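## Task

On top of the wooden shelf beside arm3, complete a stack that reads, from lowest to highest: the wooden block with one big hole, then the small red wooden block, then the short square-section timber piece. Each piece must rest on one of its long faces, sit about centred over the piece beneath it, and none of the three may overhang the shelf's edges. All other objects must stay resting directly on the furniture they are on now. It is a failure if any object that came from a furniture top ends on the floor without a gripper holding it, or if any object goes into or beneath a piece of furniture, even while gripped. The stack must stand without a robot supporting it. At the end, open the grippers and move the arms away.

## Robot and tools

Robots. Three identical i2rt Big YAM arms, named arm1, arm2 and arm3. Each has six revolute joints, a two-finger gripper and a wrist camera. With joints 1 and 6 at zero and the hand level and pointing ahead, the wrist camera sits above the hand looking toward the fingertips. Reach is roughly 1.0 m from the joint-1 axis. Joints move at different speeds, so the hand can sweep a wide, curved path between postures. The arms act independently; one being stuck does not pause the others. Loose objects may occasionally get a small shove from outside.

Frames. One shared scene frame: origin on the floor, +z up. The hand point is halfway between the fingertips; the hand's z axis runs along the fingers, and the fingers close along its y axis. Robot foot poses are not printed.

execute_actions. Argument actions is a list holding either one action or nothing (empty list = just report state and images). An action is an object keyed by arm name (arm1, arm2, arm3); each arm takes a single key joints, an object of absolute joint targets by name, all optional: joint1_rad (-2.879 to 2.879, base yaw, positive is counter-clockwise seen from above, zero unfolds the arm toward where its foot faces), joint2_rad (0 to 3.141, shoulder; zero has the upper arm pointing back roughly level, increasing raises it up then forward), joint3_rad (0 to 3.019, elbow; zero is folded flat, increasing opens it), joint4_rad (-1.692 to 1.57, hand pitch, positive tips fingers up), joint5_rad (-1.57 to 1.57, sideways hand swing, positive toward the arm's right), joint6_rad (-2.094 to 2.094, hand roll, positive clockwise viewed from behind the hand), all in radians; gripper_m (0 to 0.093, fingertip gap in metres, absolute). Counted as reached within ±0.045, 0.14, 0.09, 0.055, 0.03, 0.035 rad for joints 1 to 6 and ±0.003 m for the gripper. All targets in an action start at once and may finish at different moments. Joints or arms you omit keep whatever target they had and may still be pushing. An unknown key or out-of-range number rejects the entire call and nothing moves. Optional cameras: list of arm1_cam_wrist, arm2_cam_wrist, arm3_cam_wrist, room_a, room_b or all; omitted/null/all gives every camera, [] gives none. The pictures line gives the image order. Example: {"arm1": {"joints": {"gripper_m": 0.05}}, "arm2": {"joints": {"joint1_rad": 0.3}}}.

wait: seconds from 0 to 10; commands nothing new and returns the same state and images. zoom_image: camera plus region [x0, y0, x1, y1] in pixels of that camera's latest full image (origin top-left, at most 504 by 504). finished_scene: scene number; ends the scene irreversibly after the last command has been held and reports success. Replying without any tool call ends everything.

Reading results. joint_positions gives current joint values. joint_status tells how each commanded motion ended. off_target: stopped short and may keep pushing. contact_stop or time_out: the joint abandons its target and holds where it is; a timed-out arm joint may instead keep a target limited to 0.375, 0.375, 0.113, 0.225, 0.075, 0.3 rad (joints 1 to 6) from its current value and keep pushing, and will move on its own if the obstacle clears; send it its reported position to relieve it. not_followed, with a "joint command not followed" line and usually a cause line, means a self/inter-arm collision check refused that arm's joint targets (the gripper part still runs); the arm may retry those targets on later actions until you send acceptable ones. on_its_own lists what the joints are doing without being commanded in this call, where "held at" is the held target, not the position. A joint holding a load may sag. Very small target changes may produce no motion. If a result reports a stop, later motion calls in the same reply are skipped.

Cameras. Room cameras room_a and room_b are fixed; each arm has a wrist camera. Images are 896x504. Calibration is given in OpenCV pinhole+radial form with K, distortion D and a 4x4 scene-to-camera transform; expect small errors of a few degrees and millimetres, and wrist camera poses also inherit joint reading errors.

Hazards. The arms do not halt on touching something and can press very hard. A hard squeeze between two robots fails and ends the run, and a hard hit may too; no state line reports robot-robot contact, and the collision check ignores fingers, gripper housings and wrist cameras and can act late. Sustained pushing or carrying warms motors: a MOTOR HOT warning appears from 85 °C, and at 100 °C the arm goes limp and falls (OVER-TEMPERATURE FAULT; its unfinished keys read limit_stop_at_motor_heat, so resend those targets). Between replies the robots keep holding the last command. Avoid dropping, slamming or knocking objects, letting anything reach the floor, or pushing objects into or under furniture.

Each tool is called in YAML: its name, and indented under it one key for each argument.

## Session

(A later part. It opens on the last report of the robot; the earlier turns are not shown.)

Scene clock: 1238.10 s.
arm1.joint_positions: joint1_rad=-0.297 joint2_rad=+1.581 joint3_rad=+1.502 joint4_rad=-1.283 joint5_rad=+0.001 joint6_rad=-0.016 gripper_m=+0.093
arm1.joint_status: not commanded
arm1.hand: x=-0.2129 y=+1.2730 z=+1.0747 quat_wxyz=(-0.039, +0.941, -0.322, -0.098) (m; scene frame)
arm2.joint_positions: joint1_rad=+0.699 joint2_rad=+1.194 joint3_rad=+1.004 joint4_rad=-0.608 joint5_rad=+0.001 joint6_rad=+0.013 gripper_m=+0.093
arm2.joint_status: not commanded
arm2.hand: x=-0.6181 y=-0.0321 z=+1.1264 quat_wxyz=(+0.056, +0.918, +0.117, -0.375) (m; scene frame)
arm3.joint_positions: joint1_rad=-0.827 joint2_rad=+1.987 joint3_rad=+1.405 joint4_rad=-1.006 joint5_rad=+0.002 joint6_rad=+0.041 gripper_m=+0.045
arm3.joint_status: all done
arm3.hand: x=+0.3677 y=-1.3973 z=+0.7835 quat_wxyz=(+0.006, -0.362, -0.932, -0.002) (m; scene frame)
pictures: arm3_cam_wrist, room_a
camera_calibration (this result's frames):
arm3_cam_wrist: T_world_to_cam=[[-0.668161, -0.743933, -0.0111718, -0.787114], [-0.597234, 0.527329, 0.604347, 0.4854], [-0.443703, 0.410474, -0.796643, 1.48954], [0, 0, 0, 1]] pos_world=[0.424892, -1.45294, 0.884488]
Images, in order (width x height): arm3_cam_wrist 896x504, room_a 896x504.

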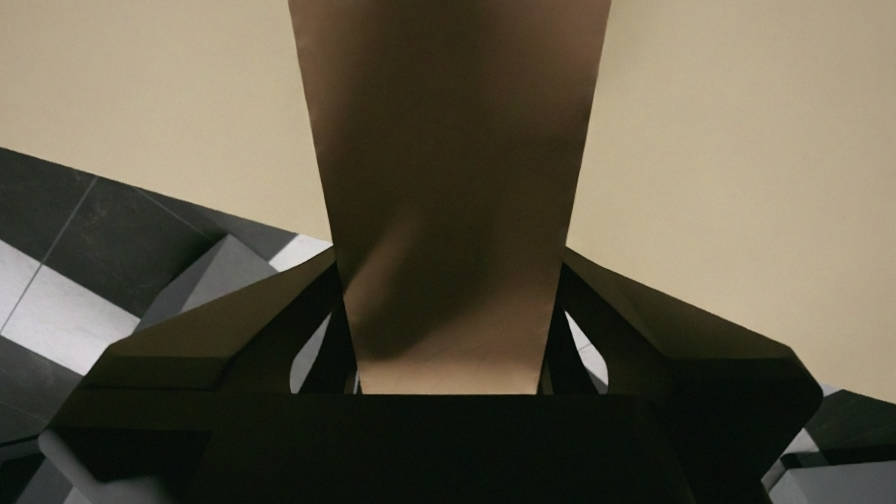

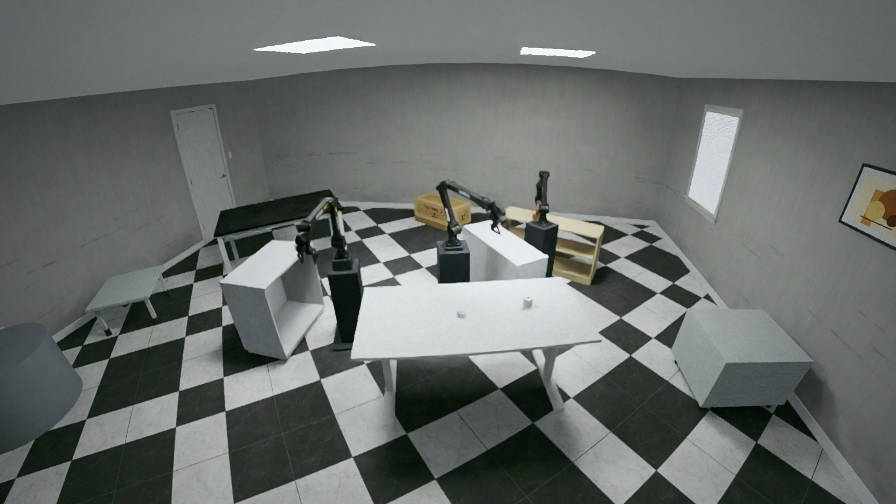

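execute_actions:
  actions:
    - {"arm3":{"joints":{"joint1_rad":-0.838,"joint2_rad":2.03,"joint3_rad":1.40,"joint4_rad":-0.887}}}
  cameras: ["arm3_cam_wrist","room_a"]

Scene clock: 1254.00 s.
arm1.joint_positions: joint1_rad=-0.297 joint2_rad=+1.581 joint3_rad=+1.502 joint4_rad=-1.283 joint5_rad=+0.001 joint6_rad=-0.016 gripper_m=+0.093
arm1.joint_status: not commanded
arm1.hand: x=-0.2129 y=+1.2730 z=+1.0747 quat_wxyz=(-0.039, +0.941, -0.322, -0.098) (m; scene frame)
arm2.joint_positions: joint1_rad=+0.699 joint2_rad=+1.194 joint3_rad=+1.004 joint4_rad=-0.608 joint5_rad=+0.001 joint6_rad=+0.013 gripper_m=+0.093
arm2.joint_status: not commanded
arm2.hand: x=-0.6181 y=-0.0321 z=+1.1264 quat_wxyz=(+0.056, +0.918, +0.117, -0.375) (m; scene frame)
arm3.joint_positions: joint1_rad=-0.827 joint2_rad=+2.048 joint3_rad=+1.387 joint4_rad=-0.902 joint5_rad=+0.002 joint6_rad=+0.041 gripper_m=+0.045
arm3.joint_status: all done
arm3.hand: x=+0.3737 y=-1.4023 z=+0.7455 quat_wxyz=(-0.006, -0.362, -0.932, +0.002) (m; scene frame)
pictures: arm3_cam_wrist, room_a
camera_calibration (this result's frames):
arm3_cam_wrist: T_world_to_cam=[[-0.667979, -0.744084, -0.0119676, -0.786894], [-0.608648, 0.537001, 0.584104, 0.54755], [-0.428196, 0.397453, -0.81159, 1.45106], [0, 0, 0, 1]] pos_world=[0.428976, -1.45628, 0.848426]
Images, in order (width x height): arm3_cam_wrist 896x504, room_a 896x504.

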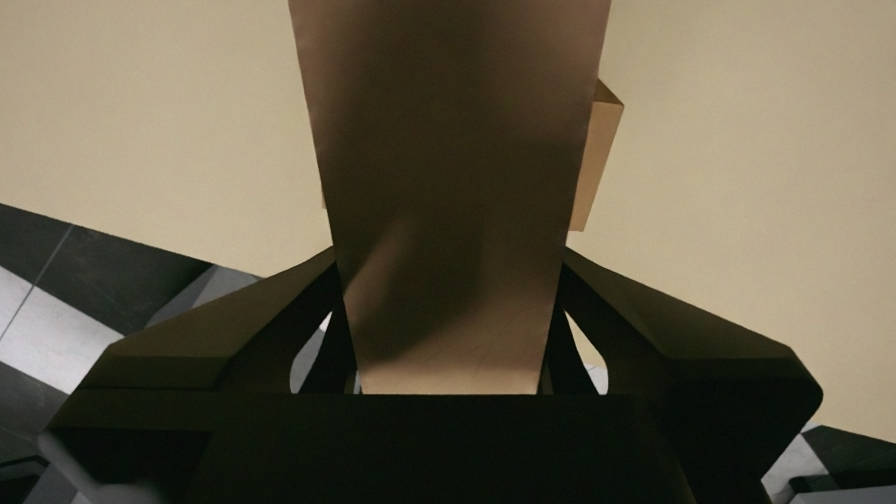

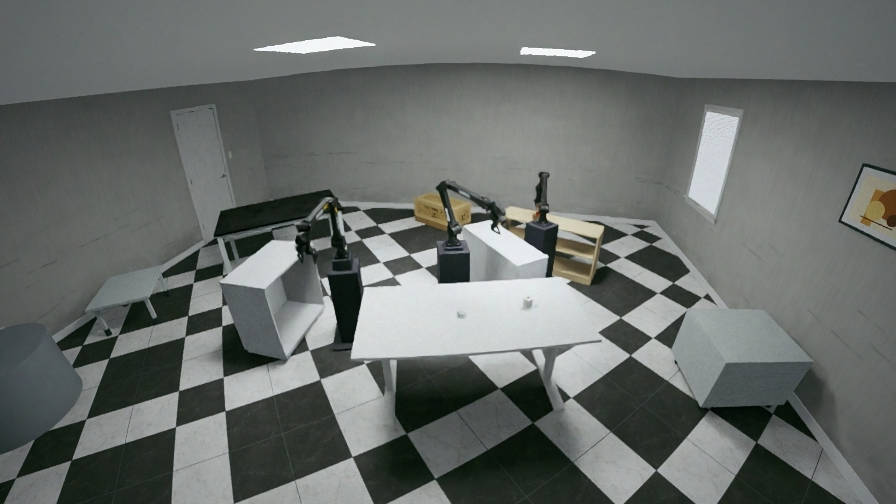

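execute_actions:
  actions:
    - {"arm3":{"joints":{"joint2_rad":2.075}}}
  cameras: ["arm3_cam_wrist","room_a"]

Scene clock: 1274.87 s.
arm1.joint_positions: joint1_rad=-0.297 joint2_rad=+1.581 joint3_rad=+1.502 joint4_rad=-1.283 joint5_rad=+0.001 joint6_rad=-0.016 gripper_m=+0.093
arm1.joint_status: not commanded
arm1.hand: x=-0.2129 y=+1.2730 z=+1.0747 quat_wxyz=(-0.039, +0.941, -0.322, -0.098) (m; scene frame)
arm2.joint_positions: joint1_rad=+0.699 joint2_rad=+1.194 joint3_rad=+1.004 joint4_rad=-0.608 joint5_rad=+0.001 joint6_rad=+0.013 gripper_m=+0.093
arm2.joint_status: not commanded
arm2.hand: x=-0.6181 y=-0.0321 z=+1.1264 quat_wxyz=(+0.056, +0.918, +0.117, -0.375) (m; scene frame)
arm3.joint_positions: joint1_rad=-0.827 joint2_rad=+2.070 joint3_rad=+1.387 joint4_rad=-0.899 joint5_rad=+0.002 joint6_rad=+0.041 gripper_m=+0.045
arm3.joint_status: all done
arm3.hand: x=+0.3713 y=-1.4002 z=+0.7336 quat_wxyz=(+0.003, -0.362, -0.932, -0.001) (m; scene frame)
pictures: arm3_cam_wrist, room_a
camera_calibration (this result's frames):
arm3_cam_wrist: T_world_to_cam=[[-0.668118, -0.743968, -0.0113653, -0.787339], [-0.600037, 0.529703, 0.599475, 0.527205], [-0.43997, 0.40734, -0.800313, 1.4495], [0, 0, 0, 1]] pos_world=[0.428042, -1.45545, 0.835057]
Images, in order (width x height): arm3_cam_wrist 896x504, room_a 896x504.

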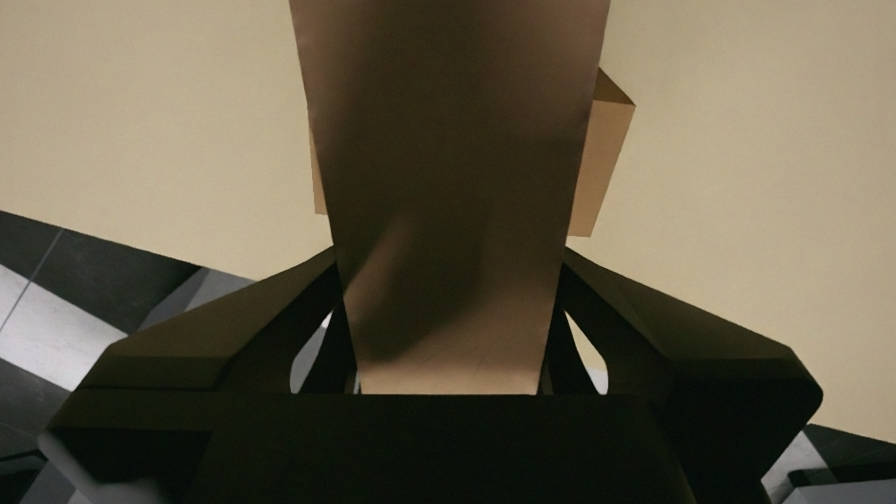

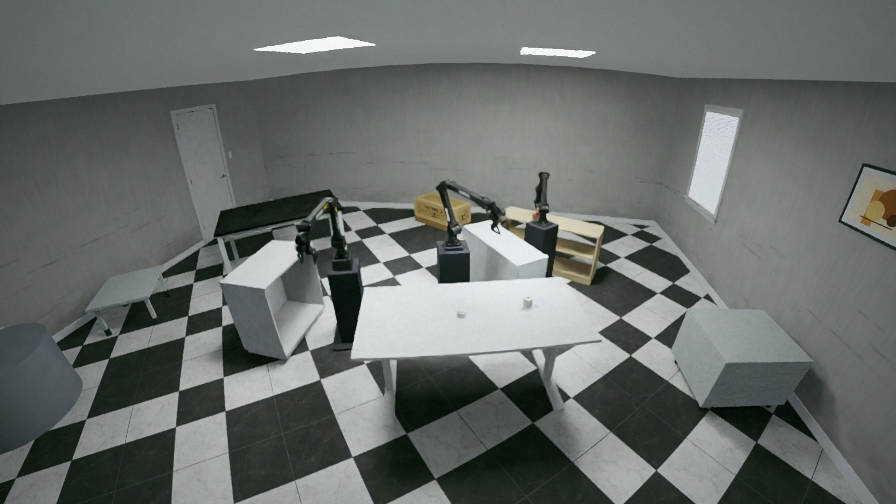

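execute_actions:
  actions:
    - {"arm3":{"joints":{"joint2_rad":2.105}}}
  cameras: ["arm3_cam_wrist"]

Scene clock: 1283.37 s.
arm1.joint_positions: joint1_rad=-0.297 joint2_rad=+1.581 joint3_rad=+1.502 joint4_rad=-1.283 joint5_rad=+0.001 joint6_rad=-0.016 gripper_m=+0.093
arm1.joint_status: not commanded
arm1.hand: x=-0.2129 y=+1.2730 z=+1.0747 quat_wxyz=(-0.039, +0.941, -0.322, -0.098) (m; scene frame)
arm2.joint_positions: joint1_rad=+0.699 joint2_rad=+1.194 joint3_rad=+1.004 joint4_rad=-0.608 joint5_rad=+0.001 joint6_rad=+0.013 gripper_m=+0.093
arm2.joint_status: not commanded
arm2.hand: x=-0.6181 y=-0.0321 z=+1.1264 quat_wxyz=(+0.056, +0.918, +0.117, -0.375) (m; scene frame)
arm3.joint_positions: joint1_rad=-0.827 joint2_rad=+2.070 joint3_rad=+1.387 joint4_rad=-0.899 joint5_rad=+0.002 joint6_rad=+0.041 gripper_m=+0.045
arm3.joint_status: all done
arm3.hand: x=+0.3713 y=-1.4002 z=+0.7334 quat_wxyz=(+0.003, -0.362, -0.932, -0.001) (m; scene frame)
pictures: arm3_cam_wrist
camera_calibration (this result's frames):
arm3_cam_wrist: T_world_to_cam=[[-0.668121, -0.743966, -0.0113532, -0.787348], [-0.599863, 0.529556, 0.59978, 0.526775], [-0.440204, 0.407536, -0.800085, 1.44949], [0, 0, 0, 1]] pos_world=[0.428018, -1.45543, 0.834823]
Images, in order (width x height): arm3_cam_wrist 896x504.

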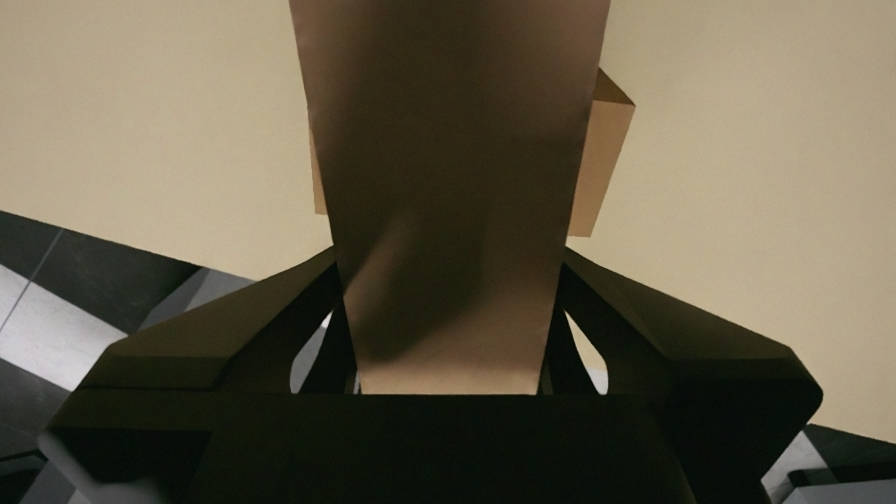

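execute_actions:
  actions:
    - {"arm3":{"joints":{"joint2_rad":2.052}}}
  cameras: []

execute_actions:
  actions:
    - {"arm3":{"joints":{"gripper_m":0.093}}}
  cameras: ["arm3_cam_wrist","room_a"]

Scene clock: 1293.57 s.
arm1.joint_positions: joint1_rad=-0.297 joint2_rad=+1.581 joint3_rad=+1.502 joint4_rad=-1.283 joint5_rad=+0.001 joint6_rad=-0.016 gripper_m=+0.093
arm1.joint_status: not commanded
arm1.hand: x=-0.2129 y=+1.2730 z=+1.0747 quat_wxyz=(-0.039, +0.941, -0.322, -0.098) (m; scene frame)
arm2.joint_positions: joint1_rad=+0.699 joint2_rad=+1.194 joint3_rad=+1.004 joint4_rad=-0.608 joint5_rad=+0.001 joint6_rad=+0.013 gripper_m=+0.093
arm2.joint_status: not commanded
arm2.hand: x=-0.6181 y=-0.0321 z=+1.1264 quat_wxyz=(+0.056, +0.918, +0.117, -0.375) (m; scene frame)
arm3.joint_positions: joint1_rad=-0.827 joint2_rad=+2.069 joint3_rad=+1.387 joint4_rad=-0.899 joint5_rad=+0.002 joint6_rad=+0.041 gripper_m=+0.045
arm3.joint_status: all done
arm3.hand: x=+0.3714 y=-1.4003 z=+0.7340 quat_wxyz=(+0.002, -0.362, -0.932, -0.001) (m; scene frame)
pictures: none
No camera images: the call's "cameras" was empty. Leave "cameras" out to get every camera's image.

Scene clock: 1294.20 s.
arm1.joint_positions: joint1_rad=-0.297 joint2_rad=+1.581 joint3_rad=+1.502 joint4_rad=-1.283 joint5_rad=+0.001 joint6_rad=-0.016 gripper_m=+0.093
arm1.joint_status: not commanded
arm1.hand: x=-0.2129 y=+1.2730 z=+1.0747 quat_wxyz=(-0.039, +0.941, -0.322, -0.098) (m; scene frame)
arm2.joint_positions: joint1_rad=+0.699 joint2_rad=+1.194 joint3_rad=+1.004 joint4_rad=-0.608 joint5_rad=+0.001 joint6_rad=+0.013 gripper_m=+0.093
arm2.joint_status: not commanded
arm2.hand: x=-0.6181 y=-0.0321 z=+1.1264 quat_wxyz=(+0.056, +0.918, +0.117, -0.375) (m; scene frame)
arm3.joint_positions: joint1_rad=-0.827 joint2_rad=+2.069 joint3_rad=+1.387 joint4_rad=-0.899 joint5_rad=+0.002 joint6_rad=+0.041 gripper_m=+0.093
arm3.joint_status: all done
arm3.hand: x=+0.3714 y=-1.4003 z=+0.7340 quat_wxyz=(+0.002, -0.362, -0.932, -0.001) (m; scene frame)
pictures: arm3_cam_wrist, room_a
camera_calibration (this result's frames):
arm3_cam_wrist: T_world_to_cam=[[-0.668113, -0.743973, -0.0113894, -0.787321], [-0.600386, 0.529999, 0.598864, 0.528064], [-0.439502, 0.406947, -0.80077, 1.44952], [0, 0, 0, 1]] pos_world=[0.428089, -1.4555, 0.835526]
Images, in order (width x height): arm3_cam_wrist 896x504, room_a 896x504.

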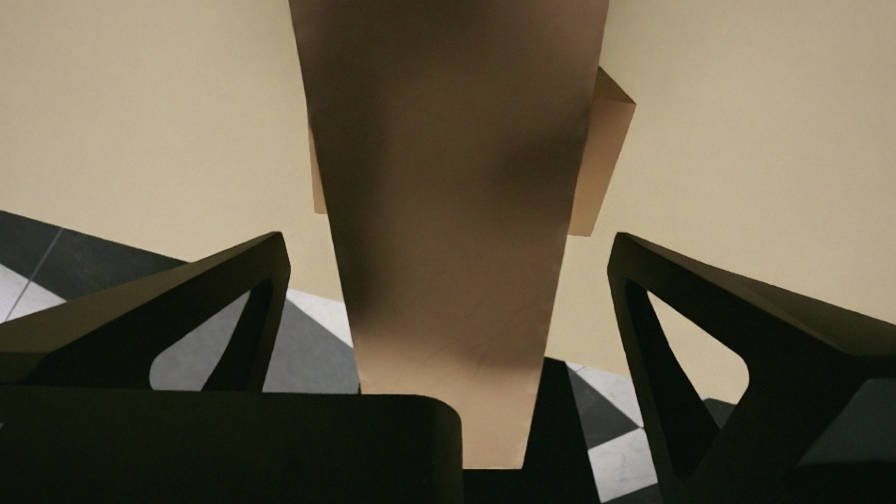

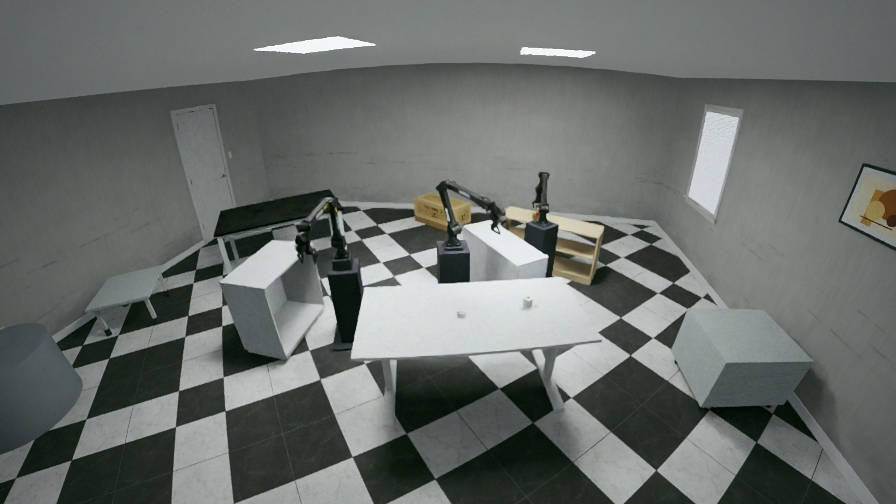

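execute_actions:
  actions:
    - {"arm3":{"joints":{"joint2_rad":1.75,"joint4_rad":-1.0}}}
  cameras: ["arm3_cam_wrist","room_a"]

Scene clock: 1299.67 s.
arm1.joint_positions: joint1_rad=-0.297 joint2_rad=+1.581 joint3_rad=+1.502 joint4_rad=-1.283 joint5_rad=+0.001 joint6_rad=-0.016 gripper_m=+0.093
arm1.joint_status: not commanded
arm1.hand: x=-0.2129 y=+1.2730 z=+1.0747 quat_wxyz=(-0.039, +0.941, -0.322, -0.098) (m; scene frame)
arm2.joint_positions: joint1_rad=+0.699 joint2_rad=+1.194 joint3_rad=+1.004 joint4_rad=-0.608 joint5_rad=+0.001 joint6_rad=+0.013 gripper_m=+0.093
arm2.joint_status: not commanded
arm2.hand: x=-0.6181 y=-0.0321 z=+1.1264 quat_wxyz=(+0.056, +0.918, +0.117, -0.375) (m; scene frame)
arm3.joint_positions: joint1_rad=-0.827 joint2_rad=+1.758 joint3_rad=+1.382 joint4_rad=-0.987 joint5_rad=+0.002 joint6_rad=+0.041 gripper_m=+0.093
arm3.joint_status: all done
arm3.hand: x=+0.3769 y=-1.4053 z=+0.8992 quat_wxyz=(-0.100, -0.360, -0.927, +0.034) (m; scene frame)
pictures: arm3_cam_wrist, room_a
camera_calibration (this result's frames):
arm3_cam_wrist: T_world_to_cam=[[-0.666014, -0.745722, -0.018003, -0.782869], [-0.684506, 0.601393, 0.412041, 0.735129], [-0.296441, 0.286748, -0.910987, 1.46246], [0, 0, 0, 1]] pos_world=[0.415331, -1.44526, 1.01528]
Images, in order (width x height): arm3_cam_wrist 896x504, room_a 896x504.

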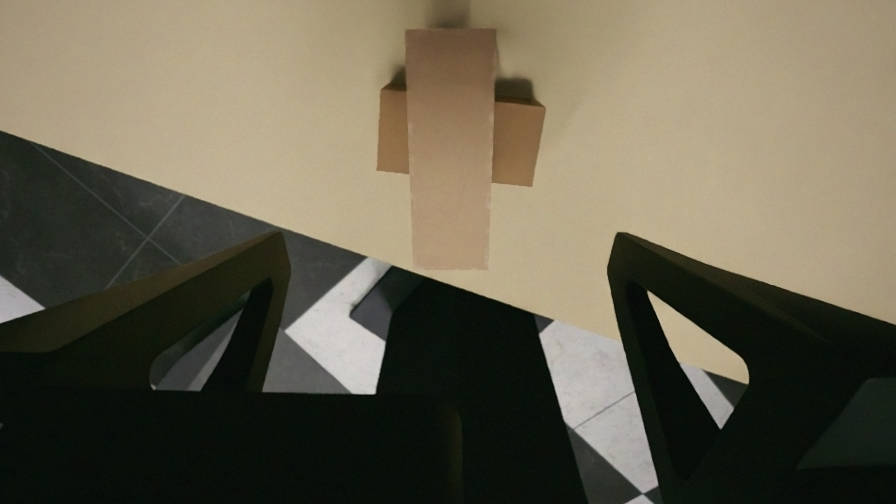

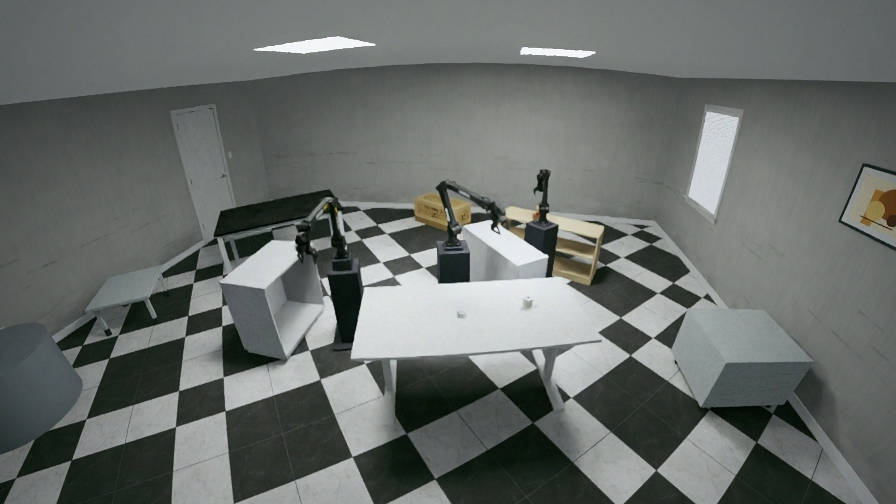

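zoom_image:
  camera: "arm3_cam_wrist"
  region: [340, 0, 600, 300]

Region (340, 0, 600, 300) of arm3_cam_wrist's 896x504 image, scaled by 1.680, with more detail than that image has; it fills the left 437 columns of this view, and the rest is white.

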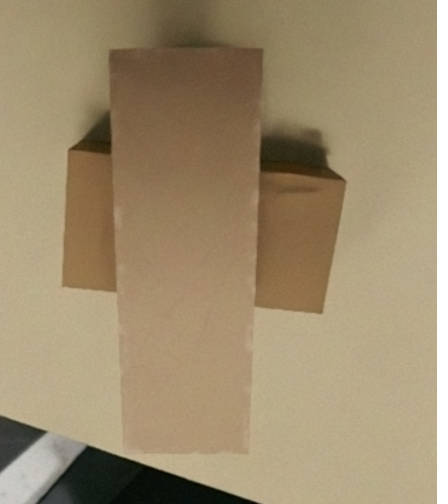

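execute_actions:
  actions:
    - {"arm3":{"joints":{"joint1_rad":0.1,"joint2_rad":1.4,"joint3_rad":1.3,"joint4_rad":-1.0,"joint6_rad":0.0}}}

Scene clock: 1331.63 s.
arm1.joint_positions: joint1_rad=-0.297 joint2_rad=+1.581 joint3_rad=+1.502 joint4_rad=-1.283 joint5_rad=+0.001 joint6_rad=-0.016 gripper_m=+0.093
arm1.joint_status: not commanded
arm1.hand: x=-0.2129 y=+1.2730 z=+1.0747 quat_wxyz=(-0.039, +0.941, -0.322, -0.098) (m; scene frame)
arm2.joint_positions: joint1_rad=+0.699 joint2_rad=+1.194 joint3_rad=+1.004 joint4_rad=-0.608 joint5_rad=+0.001 joint6_rad=+0.013 gripper_m=+0.093
arm2.joint_status: not commanded
arm2.hand: x=-0.6181 y=-0.0321 z=+1.1264 quat_wxyz=(+0.056, +0.918, +0.117, -0.375) (m; scene frame)
arm3.joint_positions: joint1_rad=+0.101 joint2_rad=+1.403 joint3_rad=+1.277 joint4_rad=-0.992 joint5_rad=+0.000 joint6_rad=+0.011 gripper_m=+0.093
arm3.joint_status: all done
arm3.hand: x=+0.4437 y=-0.9256 z=+1.0357 quat_wxyz=(-0.225, +0.106, -0.968, -0.026) (m; scene frame)
pictures: arm1_cam_wrist, arm2_cam_wrist, arm3_cam_wrist, room_a, room_b
camera_calibration (this result's frames):
arm1_cam_wrist: T_world_to_cam=[[0.596718, 0.802336, 0.0135663, -0.911369], [0.736529, -0.554329, 0.387613, 0.457766], [0.318516, -0.221304, -0.921722, 1.45978], [0, 0, 0, 1]] pos_world=[-0.258293, 1.30803, 1.18044]
arm2_cam_wrist: T_world_to_cam=[[-0.243456, 0.969413, -0.0310955, -0.0828083], [0.959665, 0.236113, -0.152623, 0.775678], [-0.140613, -0.0669983, -0.987795, 1.14944], [0, 0, 0, 1]] pos_world=[-0.602925, -0.0258613, 1.25122]
arm3_cam_wrist: T_world_to_cam=[[0.229384, -0.973301, -0.00827359, -0.996193], [-0.957335, -0.22714, 0.178656, 0.0320335], [-0.175765, -0.0330602, -0.983877, 1.19503], [0, 0, 0, 1]] pos_world=[0.469222, -0.922811, 1.16179]
Images, in order (width x height): arm1_cam_wrist 896x504, arm2_cam_wrist 896x504, arm3_cam_wrist 896x504, room_a 896x504, room_b 896x504.

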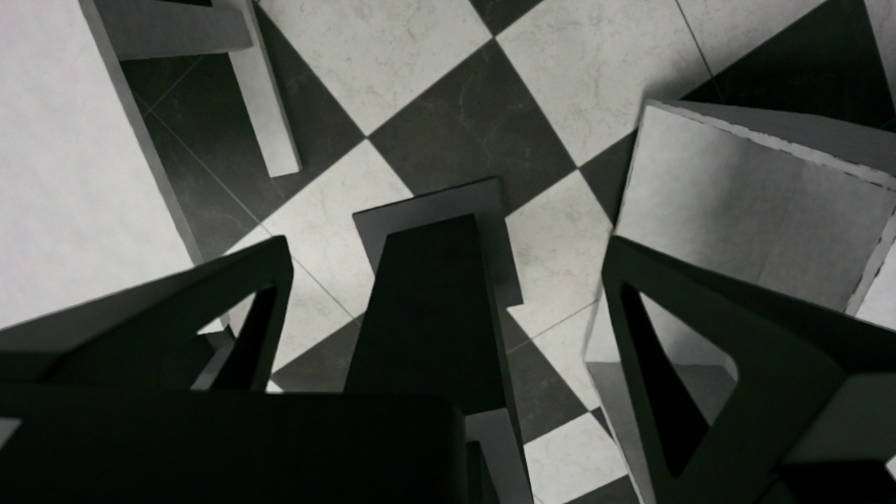

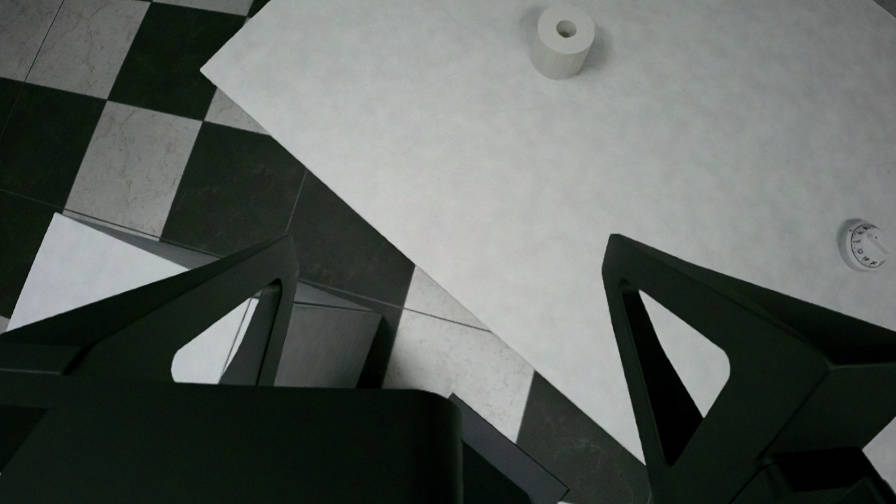

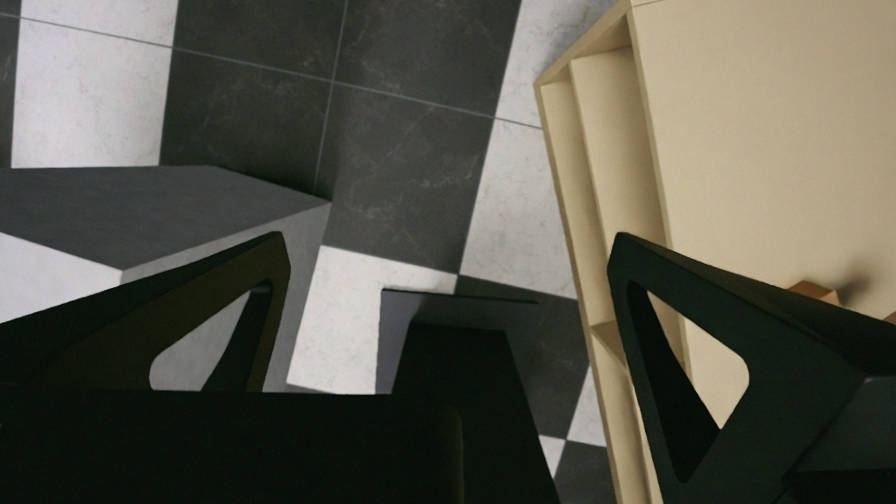

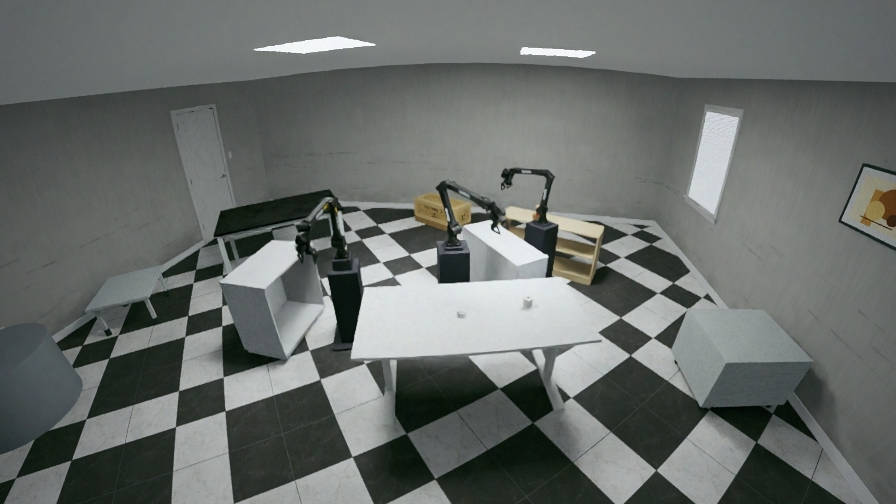

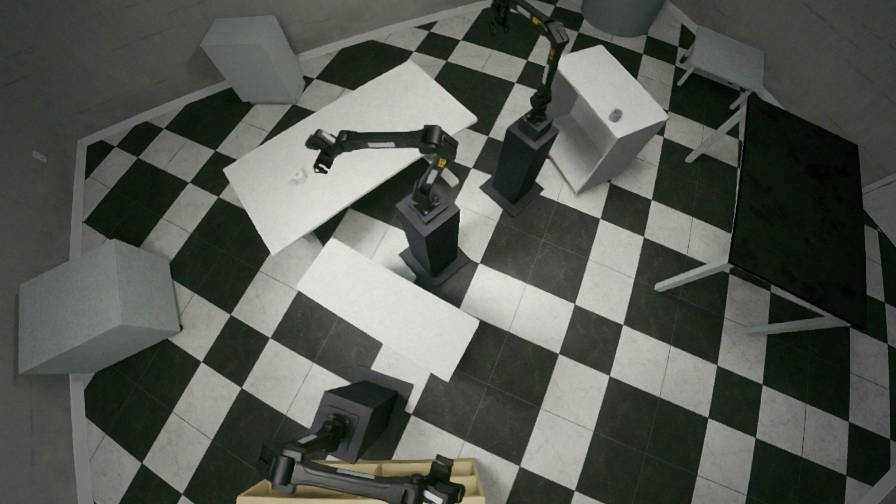

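zoom_image:
  camera: "room_a"
  region: [500, 180, 580, 240]

Region (500, 180, 580, 240) of room_a's 896x504 image, scaled by 6.300, with more detail than that image has; it fills the top 378 rows of this view, and the rest is white.

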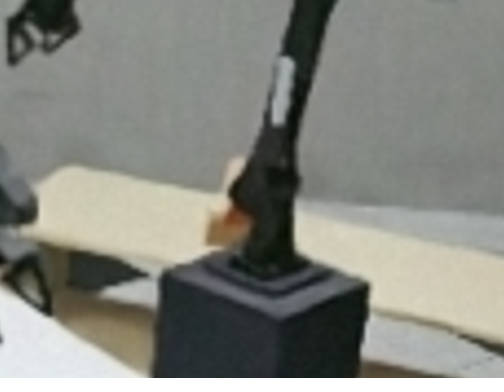

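finished_scene:
  scene: 1

The scene is finished: the task was done.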